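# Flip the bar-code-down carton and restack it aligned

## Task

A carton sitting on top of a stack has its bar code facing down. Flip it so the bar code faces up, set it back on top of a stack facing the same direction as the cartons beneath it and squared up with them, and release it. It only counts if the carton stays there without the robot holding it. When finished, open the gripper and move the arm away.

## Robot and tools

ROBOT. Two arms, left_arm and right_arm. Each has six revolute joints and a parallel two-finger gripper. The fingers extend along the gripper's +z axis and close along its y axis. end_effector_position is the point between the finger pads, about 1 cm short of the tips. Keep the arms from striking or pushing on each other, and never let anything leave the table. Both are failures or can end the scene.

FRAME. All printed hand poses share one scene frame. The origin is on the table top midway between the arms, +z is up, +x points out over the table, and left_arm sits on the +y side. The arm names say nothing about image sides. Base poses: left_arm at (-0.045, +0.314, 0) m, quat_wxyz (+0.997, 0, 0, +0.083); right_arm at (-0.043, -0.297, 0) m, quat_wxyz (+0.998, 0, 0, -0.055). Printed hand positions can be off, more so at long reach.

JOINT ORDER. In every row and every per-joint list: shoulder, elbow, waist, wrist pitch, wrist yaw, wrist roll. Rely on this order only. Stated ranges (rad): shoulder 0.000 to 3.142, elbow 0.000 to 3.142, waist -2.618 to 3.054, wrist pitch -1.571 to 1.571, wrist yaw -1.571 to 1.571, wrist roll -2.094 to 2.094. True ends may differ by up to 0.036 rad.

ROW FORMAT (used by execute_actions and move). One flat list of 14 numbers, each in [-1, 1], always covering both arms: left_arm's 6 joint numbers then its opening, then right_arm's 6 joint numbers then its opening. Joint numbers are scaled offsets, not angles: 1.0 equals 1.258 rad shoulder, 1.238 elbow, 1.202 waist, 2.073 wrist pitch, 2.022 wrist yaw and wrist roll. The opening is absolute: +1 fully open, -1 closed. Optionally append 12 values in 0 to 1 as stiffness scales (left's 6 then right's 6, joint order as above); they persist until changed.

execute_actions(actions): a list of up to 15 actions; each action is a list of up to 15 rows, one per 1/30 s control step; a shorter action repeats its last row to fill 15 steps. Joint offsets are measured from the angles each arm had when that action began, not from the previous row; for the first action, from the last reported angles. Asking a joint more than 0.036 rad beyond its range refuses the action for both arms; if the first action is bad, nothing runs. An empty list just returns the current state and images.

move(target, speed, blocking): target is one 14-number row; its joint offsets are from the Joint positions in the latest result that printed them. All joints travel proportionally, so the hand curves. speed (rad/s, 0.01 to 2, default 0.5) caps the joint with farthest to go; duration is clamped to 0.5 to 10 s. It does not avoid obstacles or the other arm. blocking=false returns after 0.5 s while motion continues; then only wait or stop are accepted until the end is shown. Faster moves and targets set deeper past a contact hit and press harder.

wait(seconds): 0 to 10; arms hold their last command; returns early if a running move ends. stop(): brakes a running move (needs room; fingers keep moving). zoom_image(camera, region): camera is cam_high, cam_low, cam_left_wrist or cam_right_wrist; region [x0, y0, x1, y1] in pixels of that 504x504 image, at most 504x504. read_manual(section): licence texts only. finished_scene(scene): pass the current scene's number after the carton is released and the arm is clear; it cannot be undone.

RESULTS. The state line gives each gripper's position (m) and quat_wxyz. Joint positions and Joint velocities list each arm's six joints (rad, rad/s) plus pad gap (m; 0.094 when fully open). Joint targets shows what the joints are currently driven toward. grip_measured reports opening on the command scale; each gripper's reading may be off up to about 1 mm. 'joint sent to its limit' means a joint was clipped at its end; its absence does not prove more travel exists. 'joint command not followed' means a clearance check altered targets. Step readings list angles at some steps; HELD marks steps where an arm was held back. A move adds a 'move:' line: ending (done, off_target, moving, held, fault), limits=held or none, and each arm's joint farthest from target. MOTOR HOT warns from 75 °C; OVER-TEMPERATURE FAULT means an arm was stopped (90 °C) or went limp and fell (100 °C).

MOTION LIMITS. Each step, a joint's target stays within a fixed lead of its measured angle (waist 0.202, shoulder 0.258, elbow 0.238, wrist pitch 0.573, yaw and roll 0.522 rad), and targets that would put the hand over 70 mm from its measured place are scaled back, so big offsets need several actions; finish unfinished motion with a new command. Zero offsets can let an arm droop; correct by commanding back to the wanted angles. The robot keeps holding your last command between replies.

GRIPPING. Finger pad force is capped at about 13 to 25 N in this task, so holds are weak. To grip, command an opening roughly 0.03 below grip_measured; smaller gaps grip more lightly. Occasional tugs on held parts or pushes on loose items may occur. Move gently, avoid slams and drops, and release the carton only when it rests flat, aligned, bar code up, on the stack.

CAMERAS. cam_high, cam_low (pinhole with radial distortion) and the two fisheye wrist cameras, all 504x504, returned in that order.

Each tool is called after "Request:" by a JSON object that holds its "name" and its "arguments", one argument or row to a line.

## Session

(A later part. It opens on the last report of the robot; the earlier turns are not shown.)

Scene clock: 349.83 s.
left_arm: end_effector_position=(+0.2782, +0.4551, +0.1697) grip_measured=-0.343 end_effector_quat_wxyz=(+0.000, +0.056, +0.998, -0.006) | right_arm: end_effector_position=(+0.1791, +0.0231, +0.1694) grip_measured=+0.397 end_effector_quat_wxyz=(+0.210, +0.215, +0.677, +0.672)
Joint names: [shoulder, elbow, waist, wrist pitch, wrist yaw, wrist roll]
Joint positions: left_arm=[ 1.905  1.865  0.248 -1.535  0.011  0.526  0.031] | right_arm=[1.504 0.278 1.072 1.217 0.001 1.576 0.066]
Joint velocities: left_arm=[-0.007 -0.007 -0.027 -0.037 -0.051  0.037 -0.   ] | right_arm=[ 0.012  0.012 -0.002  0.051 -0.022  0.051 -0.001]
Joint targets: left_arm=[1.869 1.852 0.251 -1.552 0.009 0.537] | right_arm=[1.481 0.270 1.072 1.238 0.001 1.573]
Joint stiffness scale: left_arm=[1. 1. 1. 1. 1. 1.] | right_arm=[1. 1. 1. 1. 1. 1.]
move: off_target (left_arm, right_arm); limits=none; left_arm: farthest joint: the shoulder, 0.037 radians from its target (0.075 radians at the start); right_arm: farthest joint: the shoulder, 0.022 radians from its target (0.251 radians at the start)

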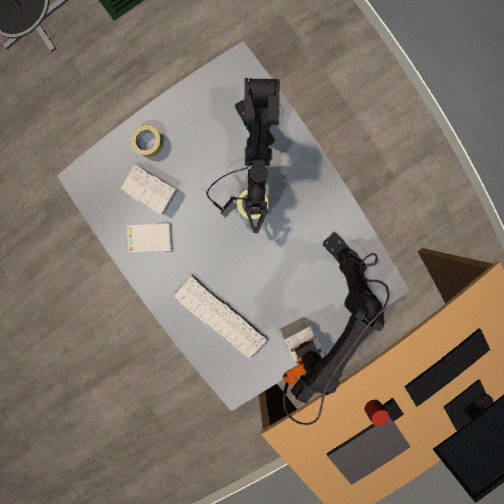

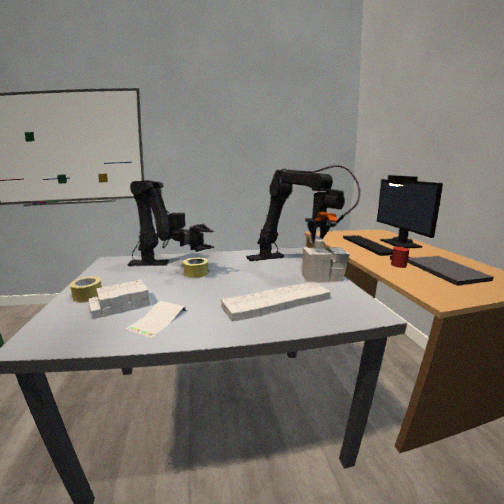

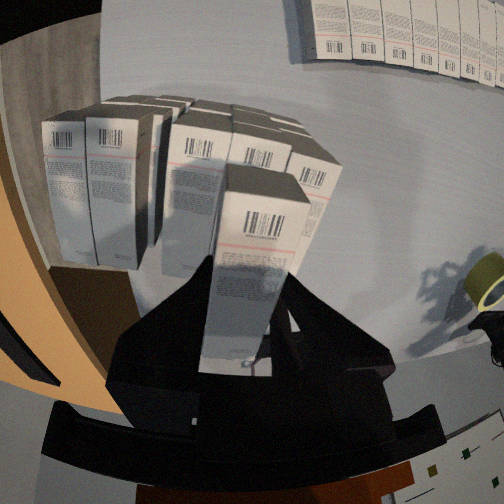

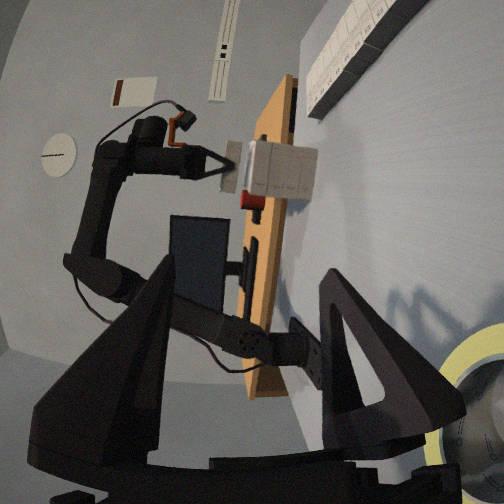

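Request:
{"name": "move", "arguments": {
  "target": [-0.029,-0.074,0.002,0.045,0,0.072,-0.45,-0.018,-0.006,0,0.01,0,0,0.4],
  "speed": 0.2
}}

Request:
{"name": "zoom_image", "arguments": {
  "camera": "cam_low",
  "region": [290, 200, 380, 290]
}}

Request:
{"name": "zoom_image", "arguments": {
  "camera": "cam_right_wrist",
  "region": [170, 110, 330, 230]
}}

Scene clock: 363.40 s.
left_arm: end_effector_position=(+0.2802, +0.4559, +0.1500) grip_measured=-0.343 end_effector_quat_wxyz=(-0.001, +0.123, +0.992, -0.007) | right_arm: end_effector_position=(+0.1791, +0.0231, +0.1694) grip_measured=+0.397 end_effector_quat_wxyz=(+0.209, +0.216, +0.677, +0.672)
Joint names: [shoulder, elbow, waist, wrist pitch, wrist yaw, wrist roll]
Joint positions: left_arm=[ 1.905  1.786  0.248 -1.46   0.011  0.661  0.031] | right_arm=[1.504 0.278 1.072 1.217 0.001 1.578 0.066]
Joint velocities: left_arm=[ 0.002  0.007  0.007 -0.007  0.007 -0.051 -0.001] | right_arm=[ 0.012 -0.002 -0.017  0.037 -0.022  0.037  0.001]
Joint targets: left_arm=[1.869 1.774 0.251 -1.442 0.011 0.672] | right_arm=[1.481 0.270 1.072 1.237 0.001 1.576]
Joint stiffness scale: left_arm=[1. 1. 1. 1. 1. 1.] | right_arm=[1. 1. 1. 1. 1. 1.]
move: off_target (left_arm, right_arm); limits=none; left_arm: farthest joint: the shoulder, 0.037 radians from its target (0.037 radians at the start); right_arm: farthest joint: the shoulder, 0.022 radians from its target (0.022 radians at the start)

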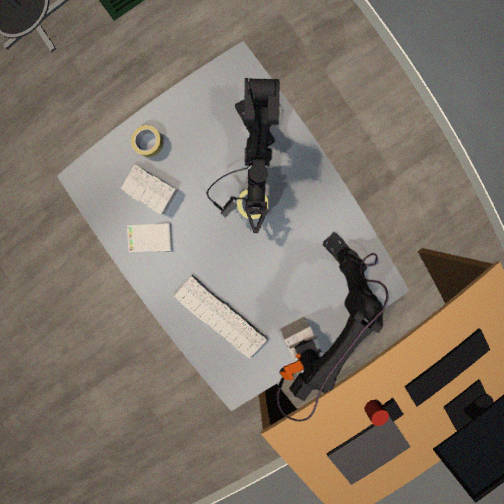

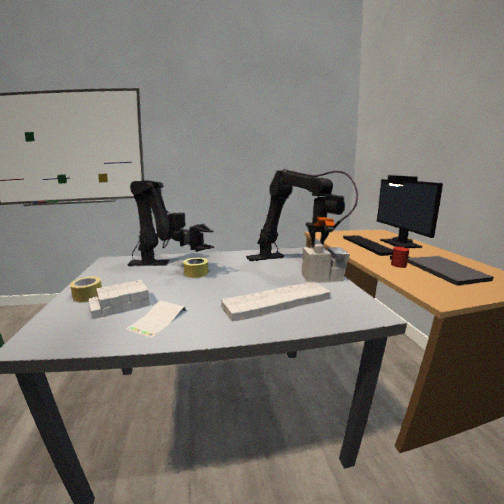

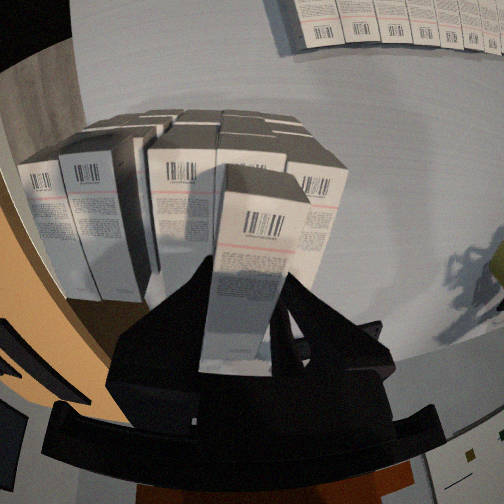

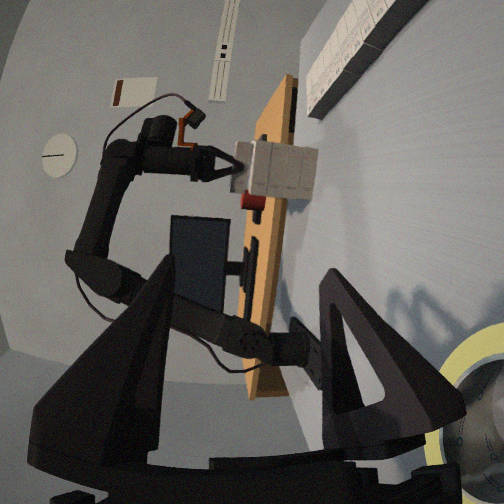

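Region (290, 200, 380, 290) of cam_low's 504x504 image, scaled by 5.600, with more detail than that image has.

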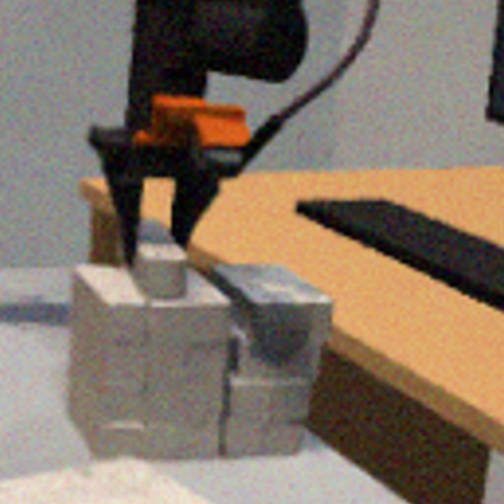

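Region (170, 110, 330, 230) of cam_right_wrist's 504x504 image, scaled by 3.150, with more detail than that image has; it fills the top 378 rows of this view, and the rest is white.

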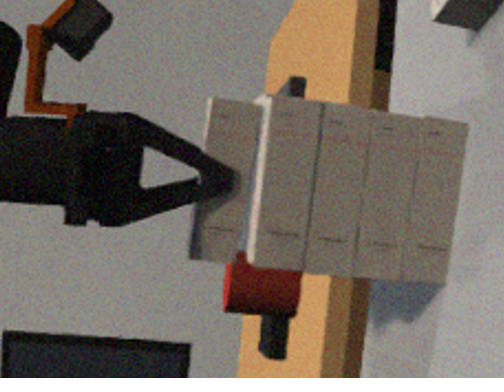

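Request:
{"name": "zoom_image", "arguments": {
  "camera": "cam_left_wrist",
  "region": [140, 100, 360, 290]
}}

Region (140, 100, 360, 290) of cam_left_wrist's 504x504 image, scaled by 2.291, with more detail than that image has; it fills the top 435 rows of this view, and the rest is white.

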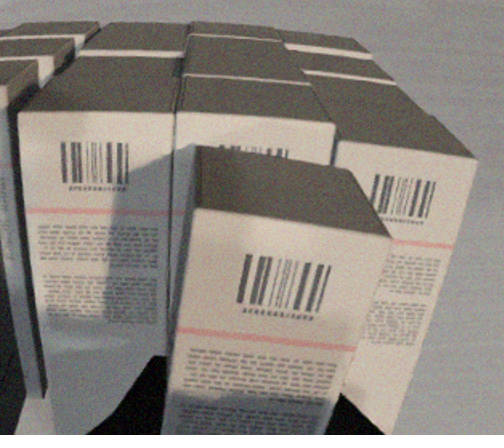

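Request:
{"name": "move", "arguments": {
  "target": [-0.029,-0.01,-0.015,0.019,0,-0.055,-0.45,-0.018,-0.006,0,0.01,0,0,0.4],
  "speed": 0.1
}}

Request:
{"name": "zoom_image", "arguments": {
  "camera": "cam_left_wrist",
  "region": [140, 100, 360, 290]
}}

Scene clock: 381.40 s.
left_arm: end_effector_position=(+0.2858, +0.4557, +0.1500) grip_measured=-0.343 end_effector_quat_wxyz=(+0.008, +0.077, +0.997, -0.002) | right_arm: end_effector_position=(+0.1791, +0.0231, +0.1694) grip_measured=+0.397 end_effector_quat_wxyz=(+0.208, +0.217, +0.677, +0.672)
Joint names: [shoulder, elbow, waist, wrist pitch, wrist yaw, wrist roll]
Joint positions: left_arm=[ 1.905  1.786  0.242 -1.44   0.011  0.56   0.031] | right_arm=[1.504 0.278 1.072 1.217 0.001 1.58  0.066]
Joint velocities: left_arm=[ 0.002 -0.017  0.012 -0.081  0.022 -0.007 -0.   ] | right_arm=[-0.002 -0.002 -0.007  0.051  0.007  0.007  0.   ]
Joint targets: left_arm=[1.869 1.774 0.230 -1.421 0.011 0.549] | right_arm=[1.481 0.270 1.072 1.237 0.001 1.578]
Joint stiffness scale: left_arm=[1. 1. 1. 1. 1. 1.] | right_arm=[1. 1. 1. 1. 1. 1.]
move: off_target (left_arm, right_arm); limits=none; left_arm: farthest joint: the shoulder, 0.037 radians from its target (0.037 radians at the start); right_arm: farthest joint: the shoulder, 0.022 radians from its target (0.022 radians at the start)

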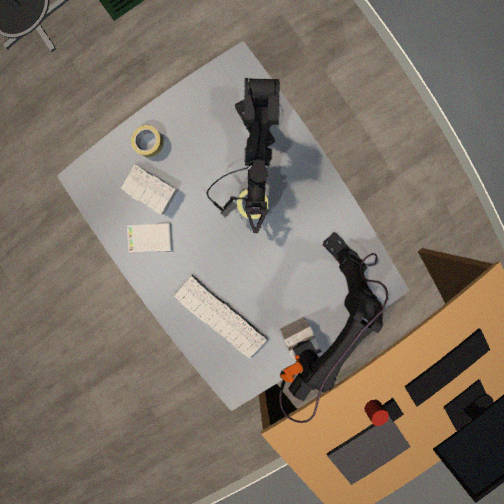

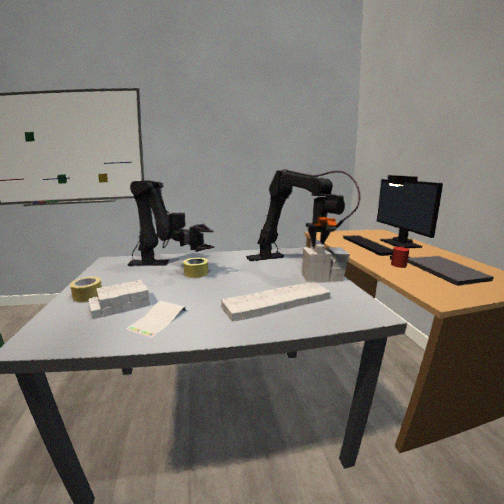

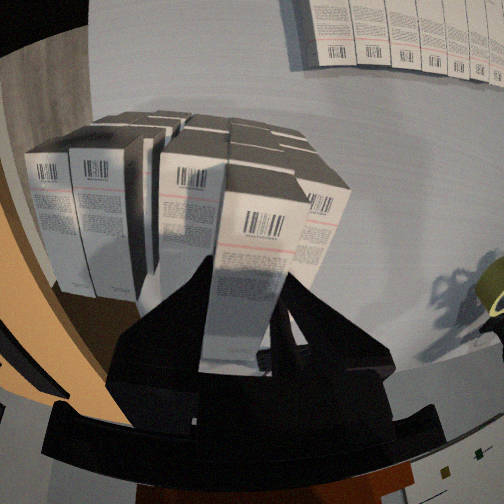

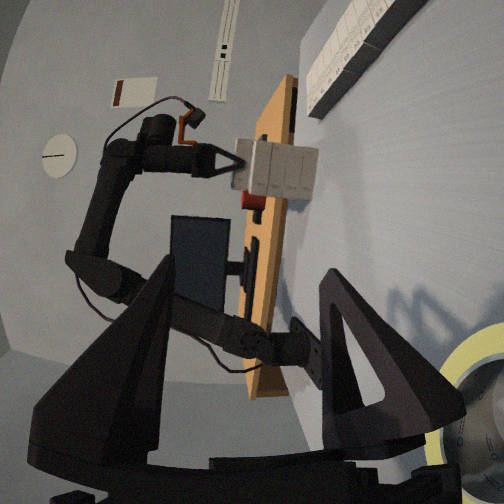

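Region (140, 100, 360, 290) of cam_left_wrist's 504x504 image, scaled by 2.291, with more detail than that image has; it fills the top 435 rows of this view, and the rest is white.

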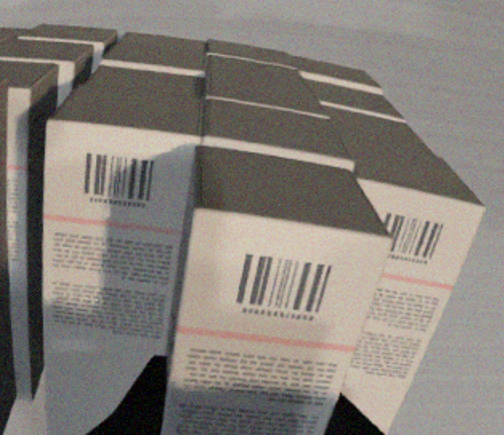

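Request:
{"name": "move", "arguments": {
  "target": [-0.029,-0.0275,-0.01,0.019,0,-0.005,-0.45,-0.018,-0.006,0,0.01,0,0,0.4],
  "speed": 0.05
}}

Request:
{"name": "zoom_image", "arguments": {
  "camera": "cam_left_wrist",
  "region": [140, 100, 360, 290]
}}

Request:
{"name": "zoom_image", "arguments": {
  "camera": "cam_right_wrist",
  "region": [190, 120, 310, 210]
}}

Scene clock: 388.03 s.
left_arm: end_effector_position=(+0.2876, +0.4565, +0.1475) grip_measured=-0.343 end_effector_quat_wxyz=(+0.012, +0.076, +0.997, +0.000) | right_arm: end_effector_position=(+0.1791, +0.0231, +0.1694) grip_measured=+0.397 end_effector_quat_wxyz=(+0.207, +0.217, +0.676, +0.673)
Joint names: [shoulder, elbow, waist, wrist pitch, wrist yaw, wrist roll]
Joint positions: left_arm=[ 1.903  1.772  0.242 -1.419  0.011  0.56   0.031] | right_arm=[1.504 0.278 1.072 1.217 0.001 1.583 0.066]
Joint velocities: left_arm=[ 0.002 -0.007  0.002 -0.007 -0.051 -0.007 -0.   ] | right_arm=[-0.007  0.007 -0.002 -0.037 -0.022 -0.007  0.   ]
Joint targets: left_arm=[1.869 1.752 0.230 -1.400 0.011 0.550] | right_arm=[1.481 0.270 1.072 1.237 0.001 1.580]
Joint stiffness scale: left_arm=[1. 1. 1. 1. 1. 1.] | right_arm=[1. 1. 1. 1. 1. 1.]
move: off_target (left_arm, right_arm); limits=none; left_arm: farthest joint: the shoulder, 0.034 radians from its target (0.037 radians at the start); right_arm: farthest joint: the shoulder, 0.022 radians from its target (0.022 radians at the start)

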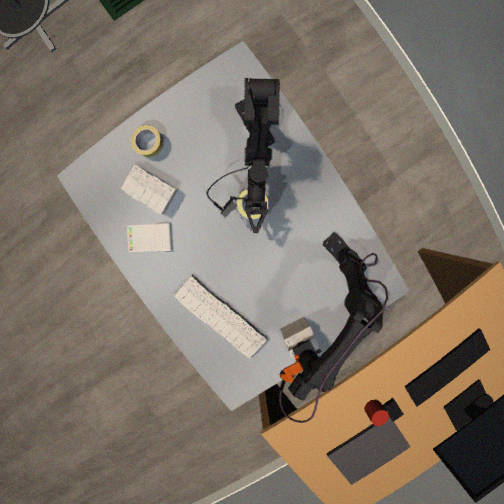

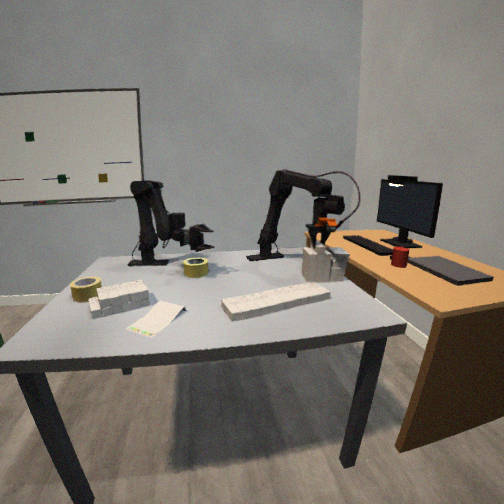

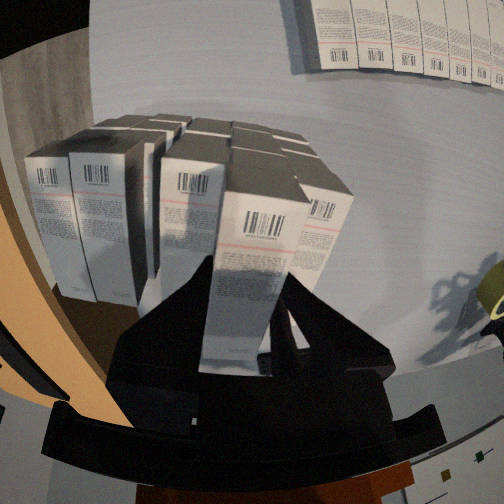

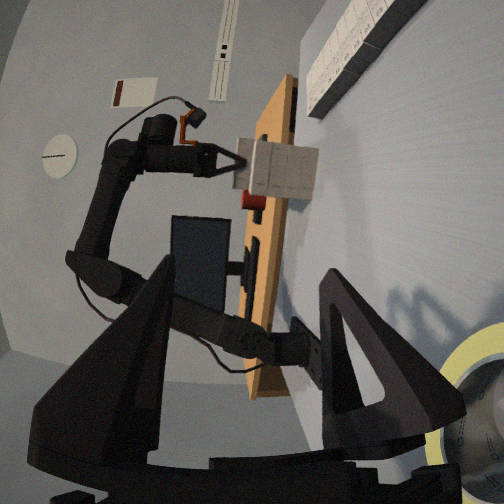

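Region (140, 100, 360, 290) of cam_left_wrist's 504x504 image, scaled by 2.291, with more detail than that image has; it fills the top 435 rows of this view, and the rest is white.

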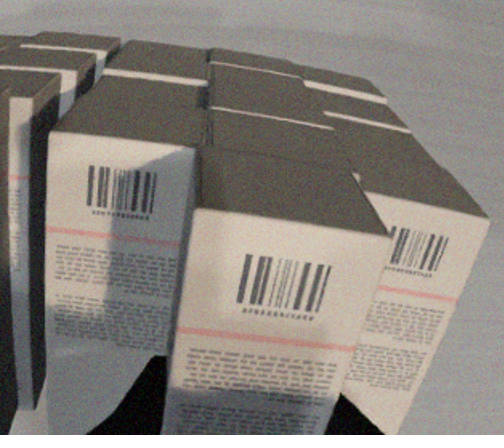

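Region (190, 120, 310, 210) of cam_right_wrist's 504x504 image, scaled by 4.200, with more detail than that image has; it fills the top 378 rows of this view, and the rest is white.

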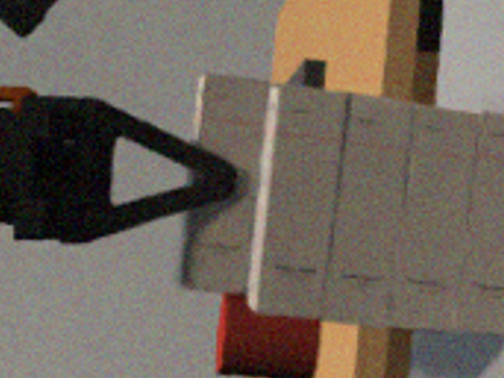

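Request:
{"name": "move", "arguments": {
  "target": [-0.027,0.0,-0.01,0.005,0,-0.005,0.2,-0.018,-0.006,0,0.01,0,0,0.4],
  "speed": 0.05
}}

Request:
{"name": "move", "arguments": {
  "target": [-0.04,0.2,-0.005,-0.065,0,0,0.2,-0.018,-0.006,0,0.01,0,0,0.4],
  "speed": 0.3
}}

Request:
{"name": "zoom_image", "arguments": {
  "camera": "cam_low",
  "region": [290, 200, 380, 290]
}}

Scene clock: 396.67 s.
left_arm: end_effector_position=(+0.2877, +0.4565, +0.1475) grip_measured=+0.198 end_effector_quat_wxyz=(+0.012, +0.076, +0.997, +0.000) | right_arm: end_effector_position=(+0.1791, +0.0231, +0.1694) grip_measured=+0.397 end_effector_quat_wxyz=(+0.207, +0.218, +0.676, +0.673)
Joint names: [shoulder, elbow, waist, wrist pitch, wrist yaw, wrist roll]
Joint positions: left_arm=[ 1.903  1.772  0.242 -1.419  0.011  0.56   0.056] | right_arm=[1.504 0.278 1.072 1.217 0.001 1.585 0.066]
Joint velocities: left_arm=[-0.022 -0.002 -0.007  0.037 -0.022 -0.037  0.001] | right_arm=[-0.017 -0.007 -0.002 -0.095  0.022  0.037  0.   ]
Joint targets: left_arm=[1.869 1.772 0.230 -1.409 0.011 0.550] | right_arm=[1.481 0.270 1.072 1.237 0.001 1.583]
Joint stiffness scale: left_arm=[1. 1. 1. 1. 1. 1.] | right_arm=[1. 1. 1. 1. 1. 1.]
move: off_target (left_arm, right_arm); limits=none; left_arm: farthest joint: the shoulder, 0.034 radians from its target (0.034 radians at the start); right_arm: farthest joint: the shoulder, 0.022 radians from its target (0.022 radians at the start)

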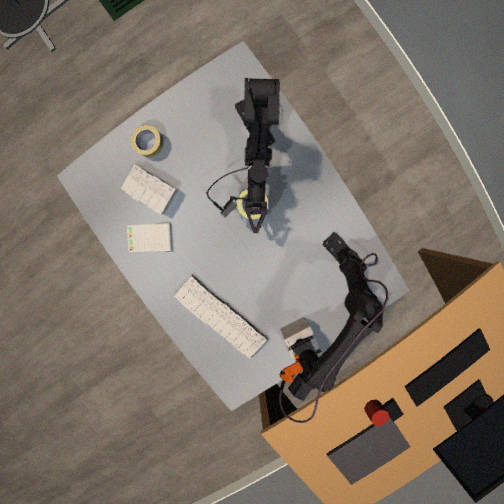

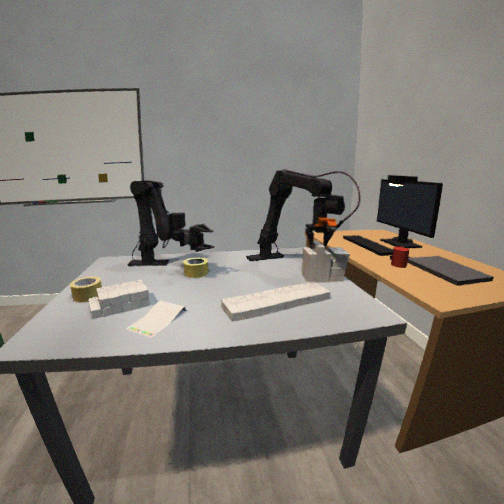

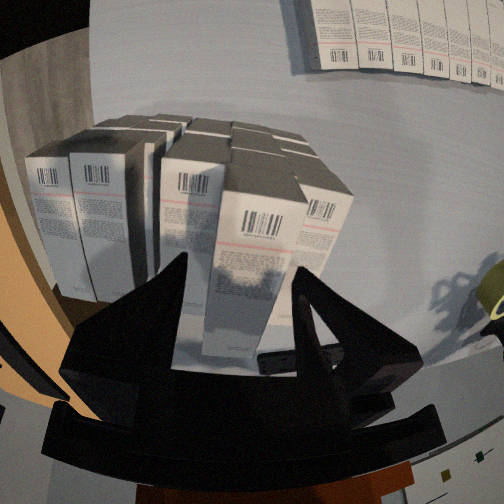

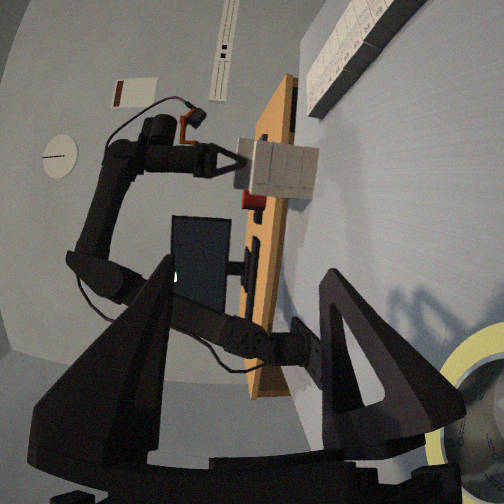

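Scene clock: 398.10 s.
left_arm: end_effector_position=(+0.2970, +0.4606, +0.2107) grip_measured=+0.198 end_effector_quat_wxyz=(+0.066, +0.077, +0.994, +0.028) | right_arm: end_effector_position=(+0.1791, +0.0231, +0.1694) grip_measured=+0.397 end_effector_quat_wxyz=(+0.206, +0.219, +0.676, +0.673)
Joint names: [shoulder, elbow, waist, wrist pitch, wrist yaw, wrist roll]
Joint positions: left_arm=[ 1.878  1.988  0.242 -1.537  0.011  0.56   0.056] | right_arm=[1.504 0.278 1.072 1.217 0.001 1.587 0.066]
Joint velocities: left_arm=[-0.012  0.002 -0.022 -0.007 -0.037 -0.022 -0.   ] | right_arm=[-0.027 -0.002  0.007 -0.022  0.066 -0.066  0.   ]
Joint targets: left_arm=[1.852 2.020 0.236 -1.554 0.011 0.560] | right_arm=[1.481 0.270 1.072 1.237 0.001 1.585]
Joint stiffness scale: left_arm=[1. 1. 1. 1. 1. 1.] | right_arm=[1. 1. 1. 1. 1. 1.]
move: off_target (left_arm, right_arm); limits=none; left_arm: farthest joint: the elbow, 0.032 radians from its target (0.247 radians at the start); right_arm: farthest joint: the shoulder, 0.022 radians from its target (0.022 radians at the start)

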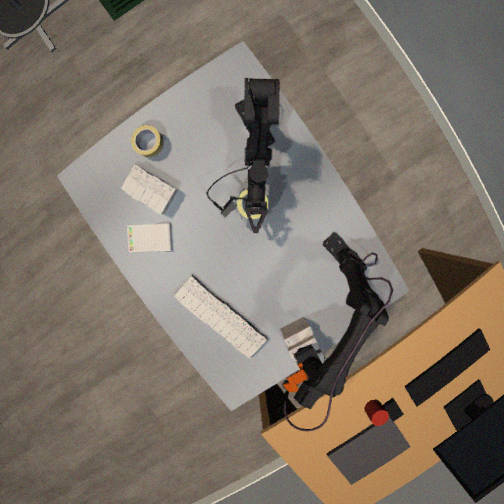

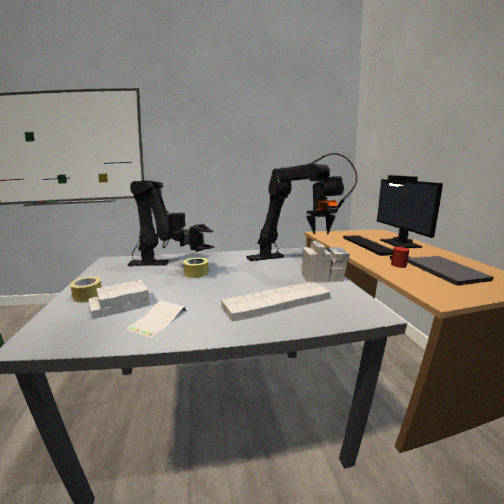

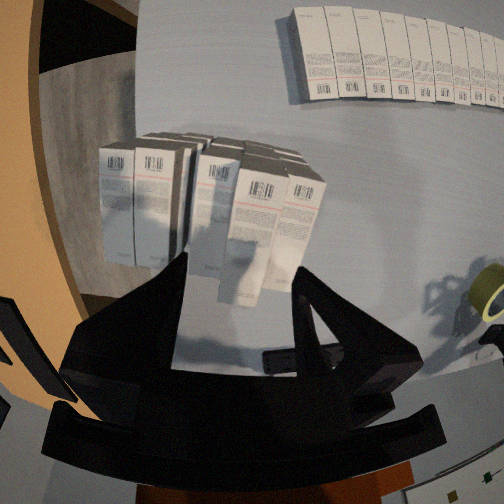

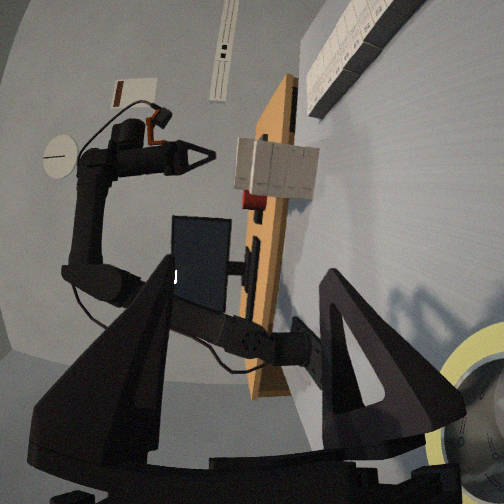

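Region (290, 200, 380, 290) of cam_low's 504x504 image, scaled by 5.600, with more detail than that image has.

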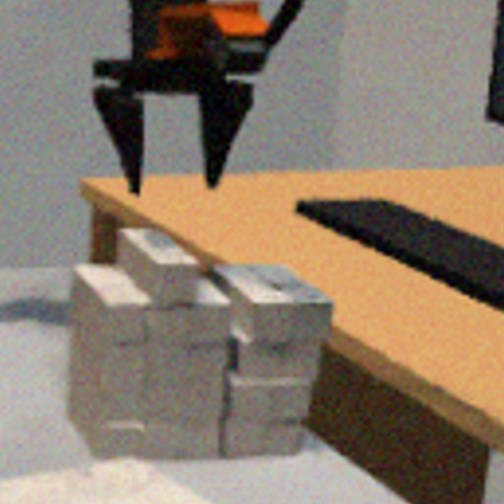

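Request:
{"name": "move", "arguments": {
  "target": [-0.35,-0.1,-0.2,0,0,0,0.2,-0.018,-0.006,0,0.01,0,0,0.4],
  "speed": 0.6
}}

Request:
{"name": "finished_scene", "arguments": {
  "scene": 1
}}

Scene clock: 402.80 s.
left_arm: end_effector_position=(+0.2478, +0.3654, +0.3162) grip_measured=+0.198 end_effector_quat_wxyz=(+0.218, +0.187, +0.955, +0.079) | right_arm: end_effector_position=(+0.1791, +0.0231, +0.1694) grip_measured=+0.397 end_effector_quat_wxyz=(+0.205, +0.220, +0.676, +0.673)
Joint names: [shoulder, elbow, waist, wrist pitch, wrist yaw, wrist roll]
Joint positions: left_arm=[ 1.451  1.885  0.011 -1.538  0.01   0.56   0.056] | right_arm=[1.504 0.278 1.072 1.217 0.001 1.589 0.066]
Joint velocities: left_arm=[-0.012  0.002  0.002 -0.066 -0.037 -0.037  0.   ] | right_arm=[-0.002  0.002  0.012  0.095 -0.037  0.007  0.   ]
Joint targets: left_arm=[1.438 1.864 0.001 -1.537 0.011 0.560] | right_arm=[1.481 0.270 1.072 1.237 0.001 1.587]
Joint stiffness scale: left_arm=[1. 1. 1. 1. 1. 1.] | right_arm=[1. 1. 1. 1. 1. 1.]
move: off_target (right_arm); limits=none; left_arm: farthest joint: the elbow, 0.020 radians from its target (0.123 radians at the start); right_arm: farthest joint: the shoulder, 0.022 radians from its target (0.022 radians at the start)

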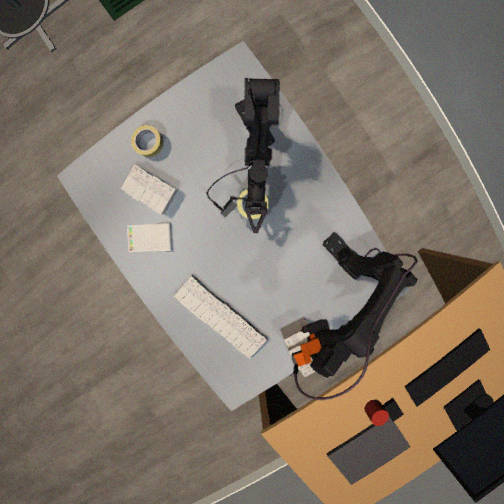

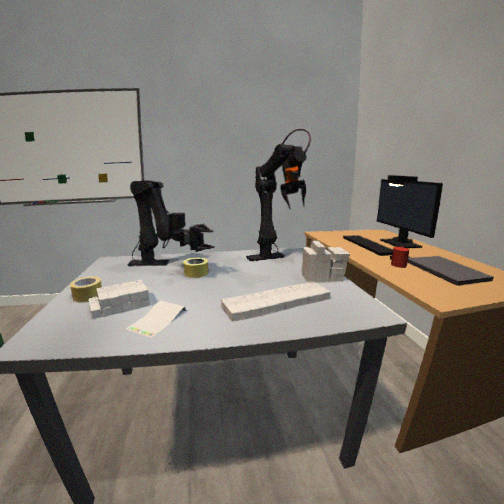

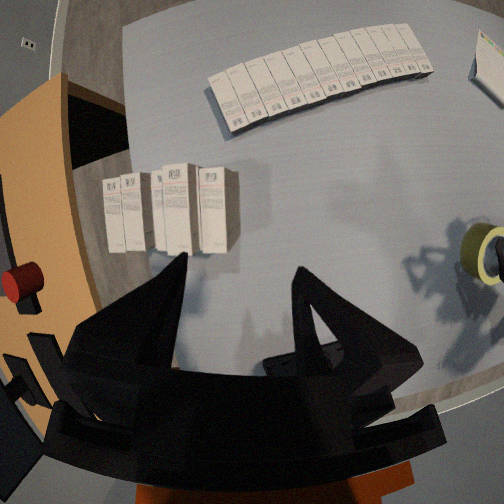

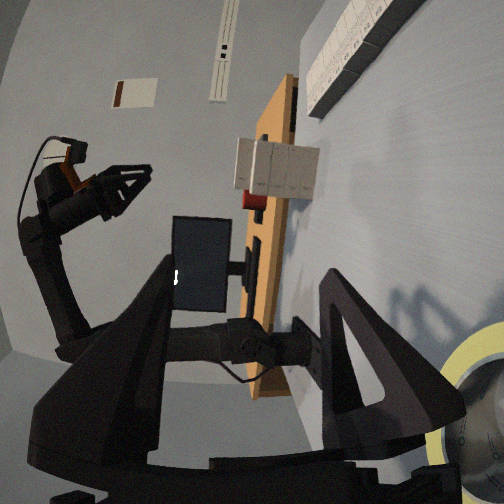

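The scene is finished: the task was done.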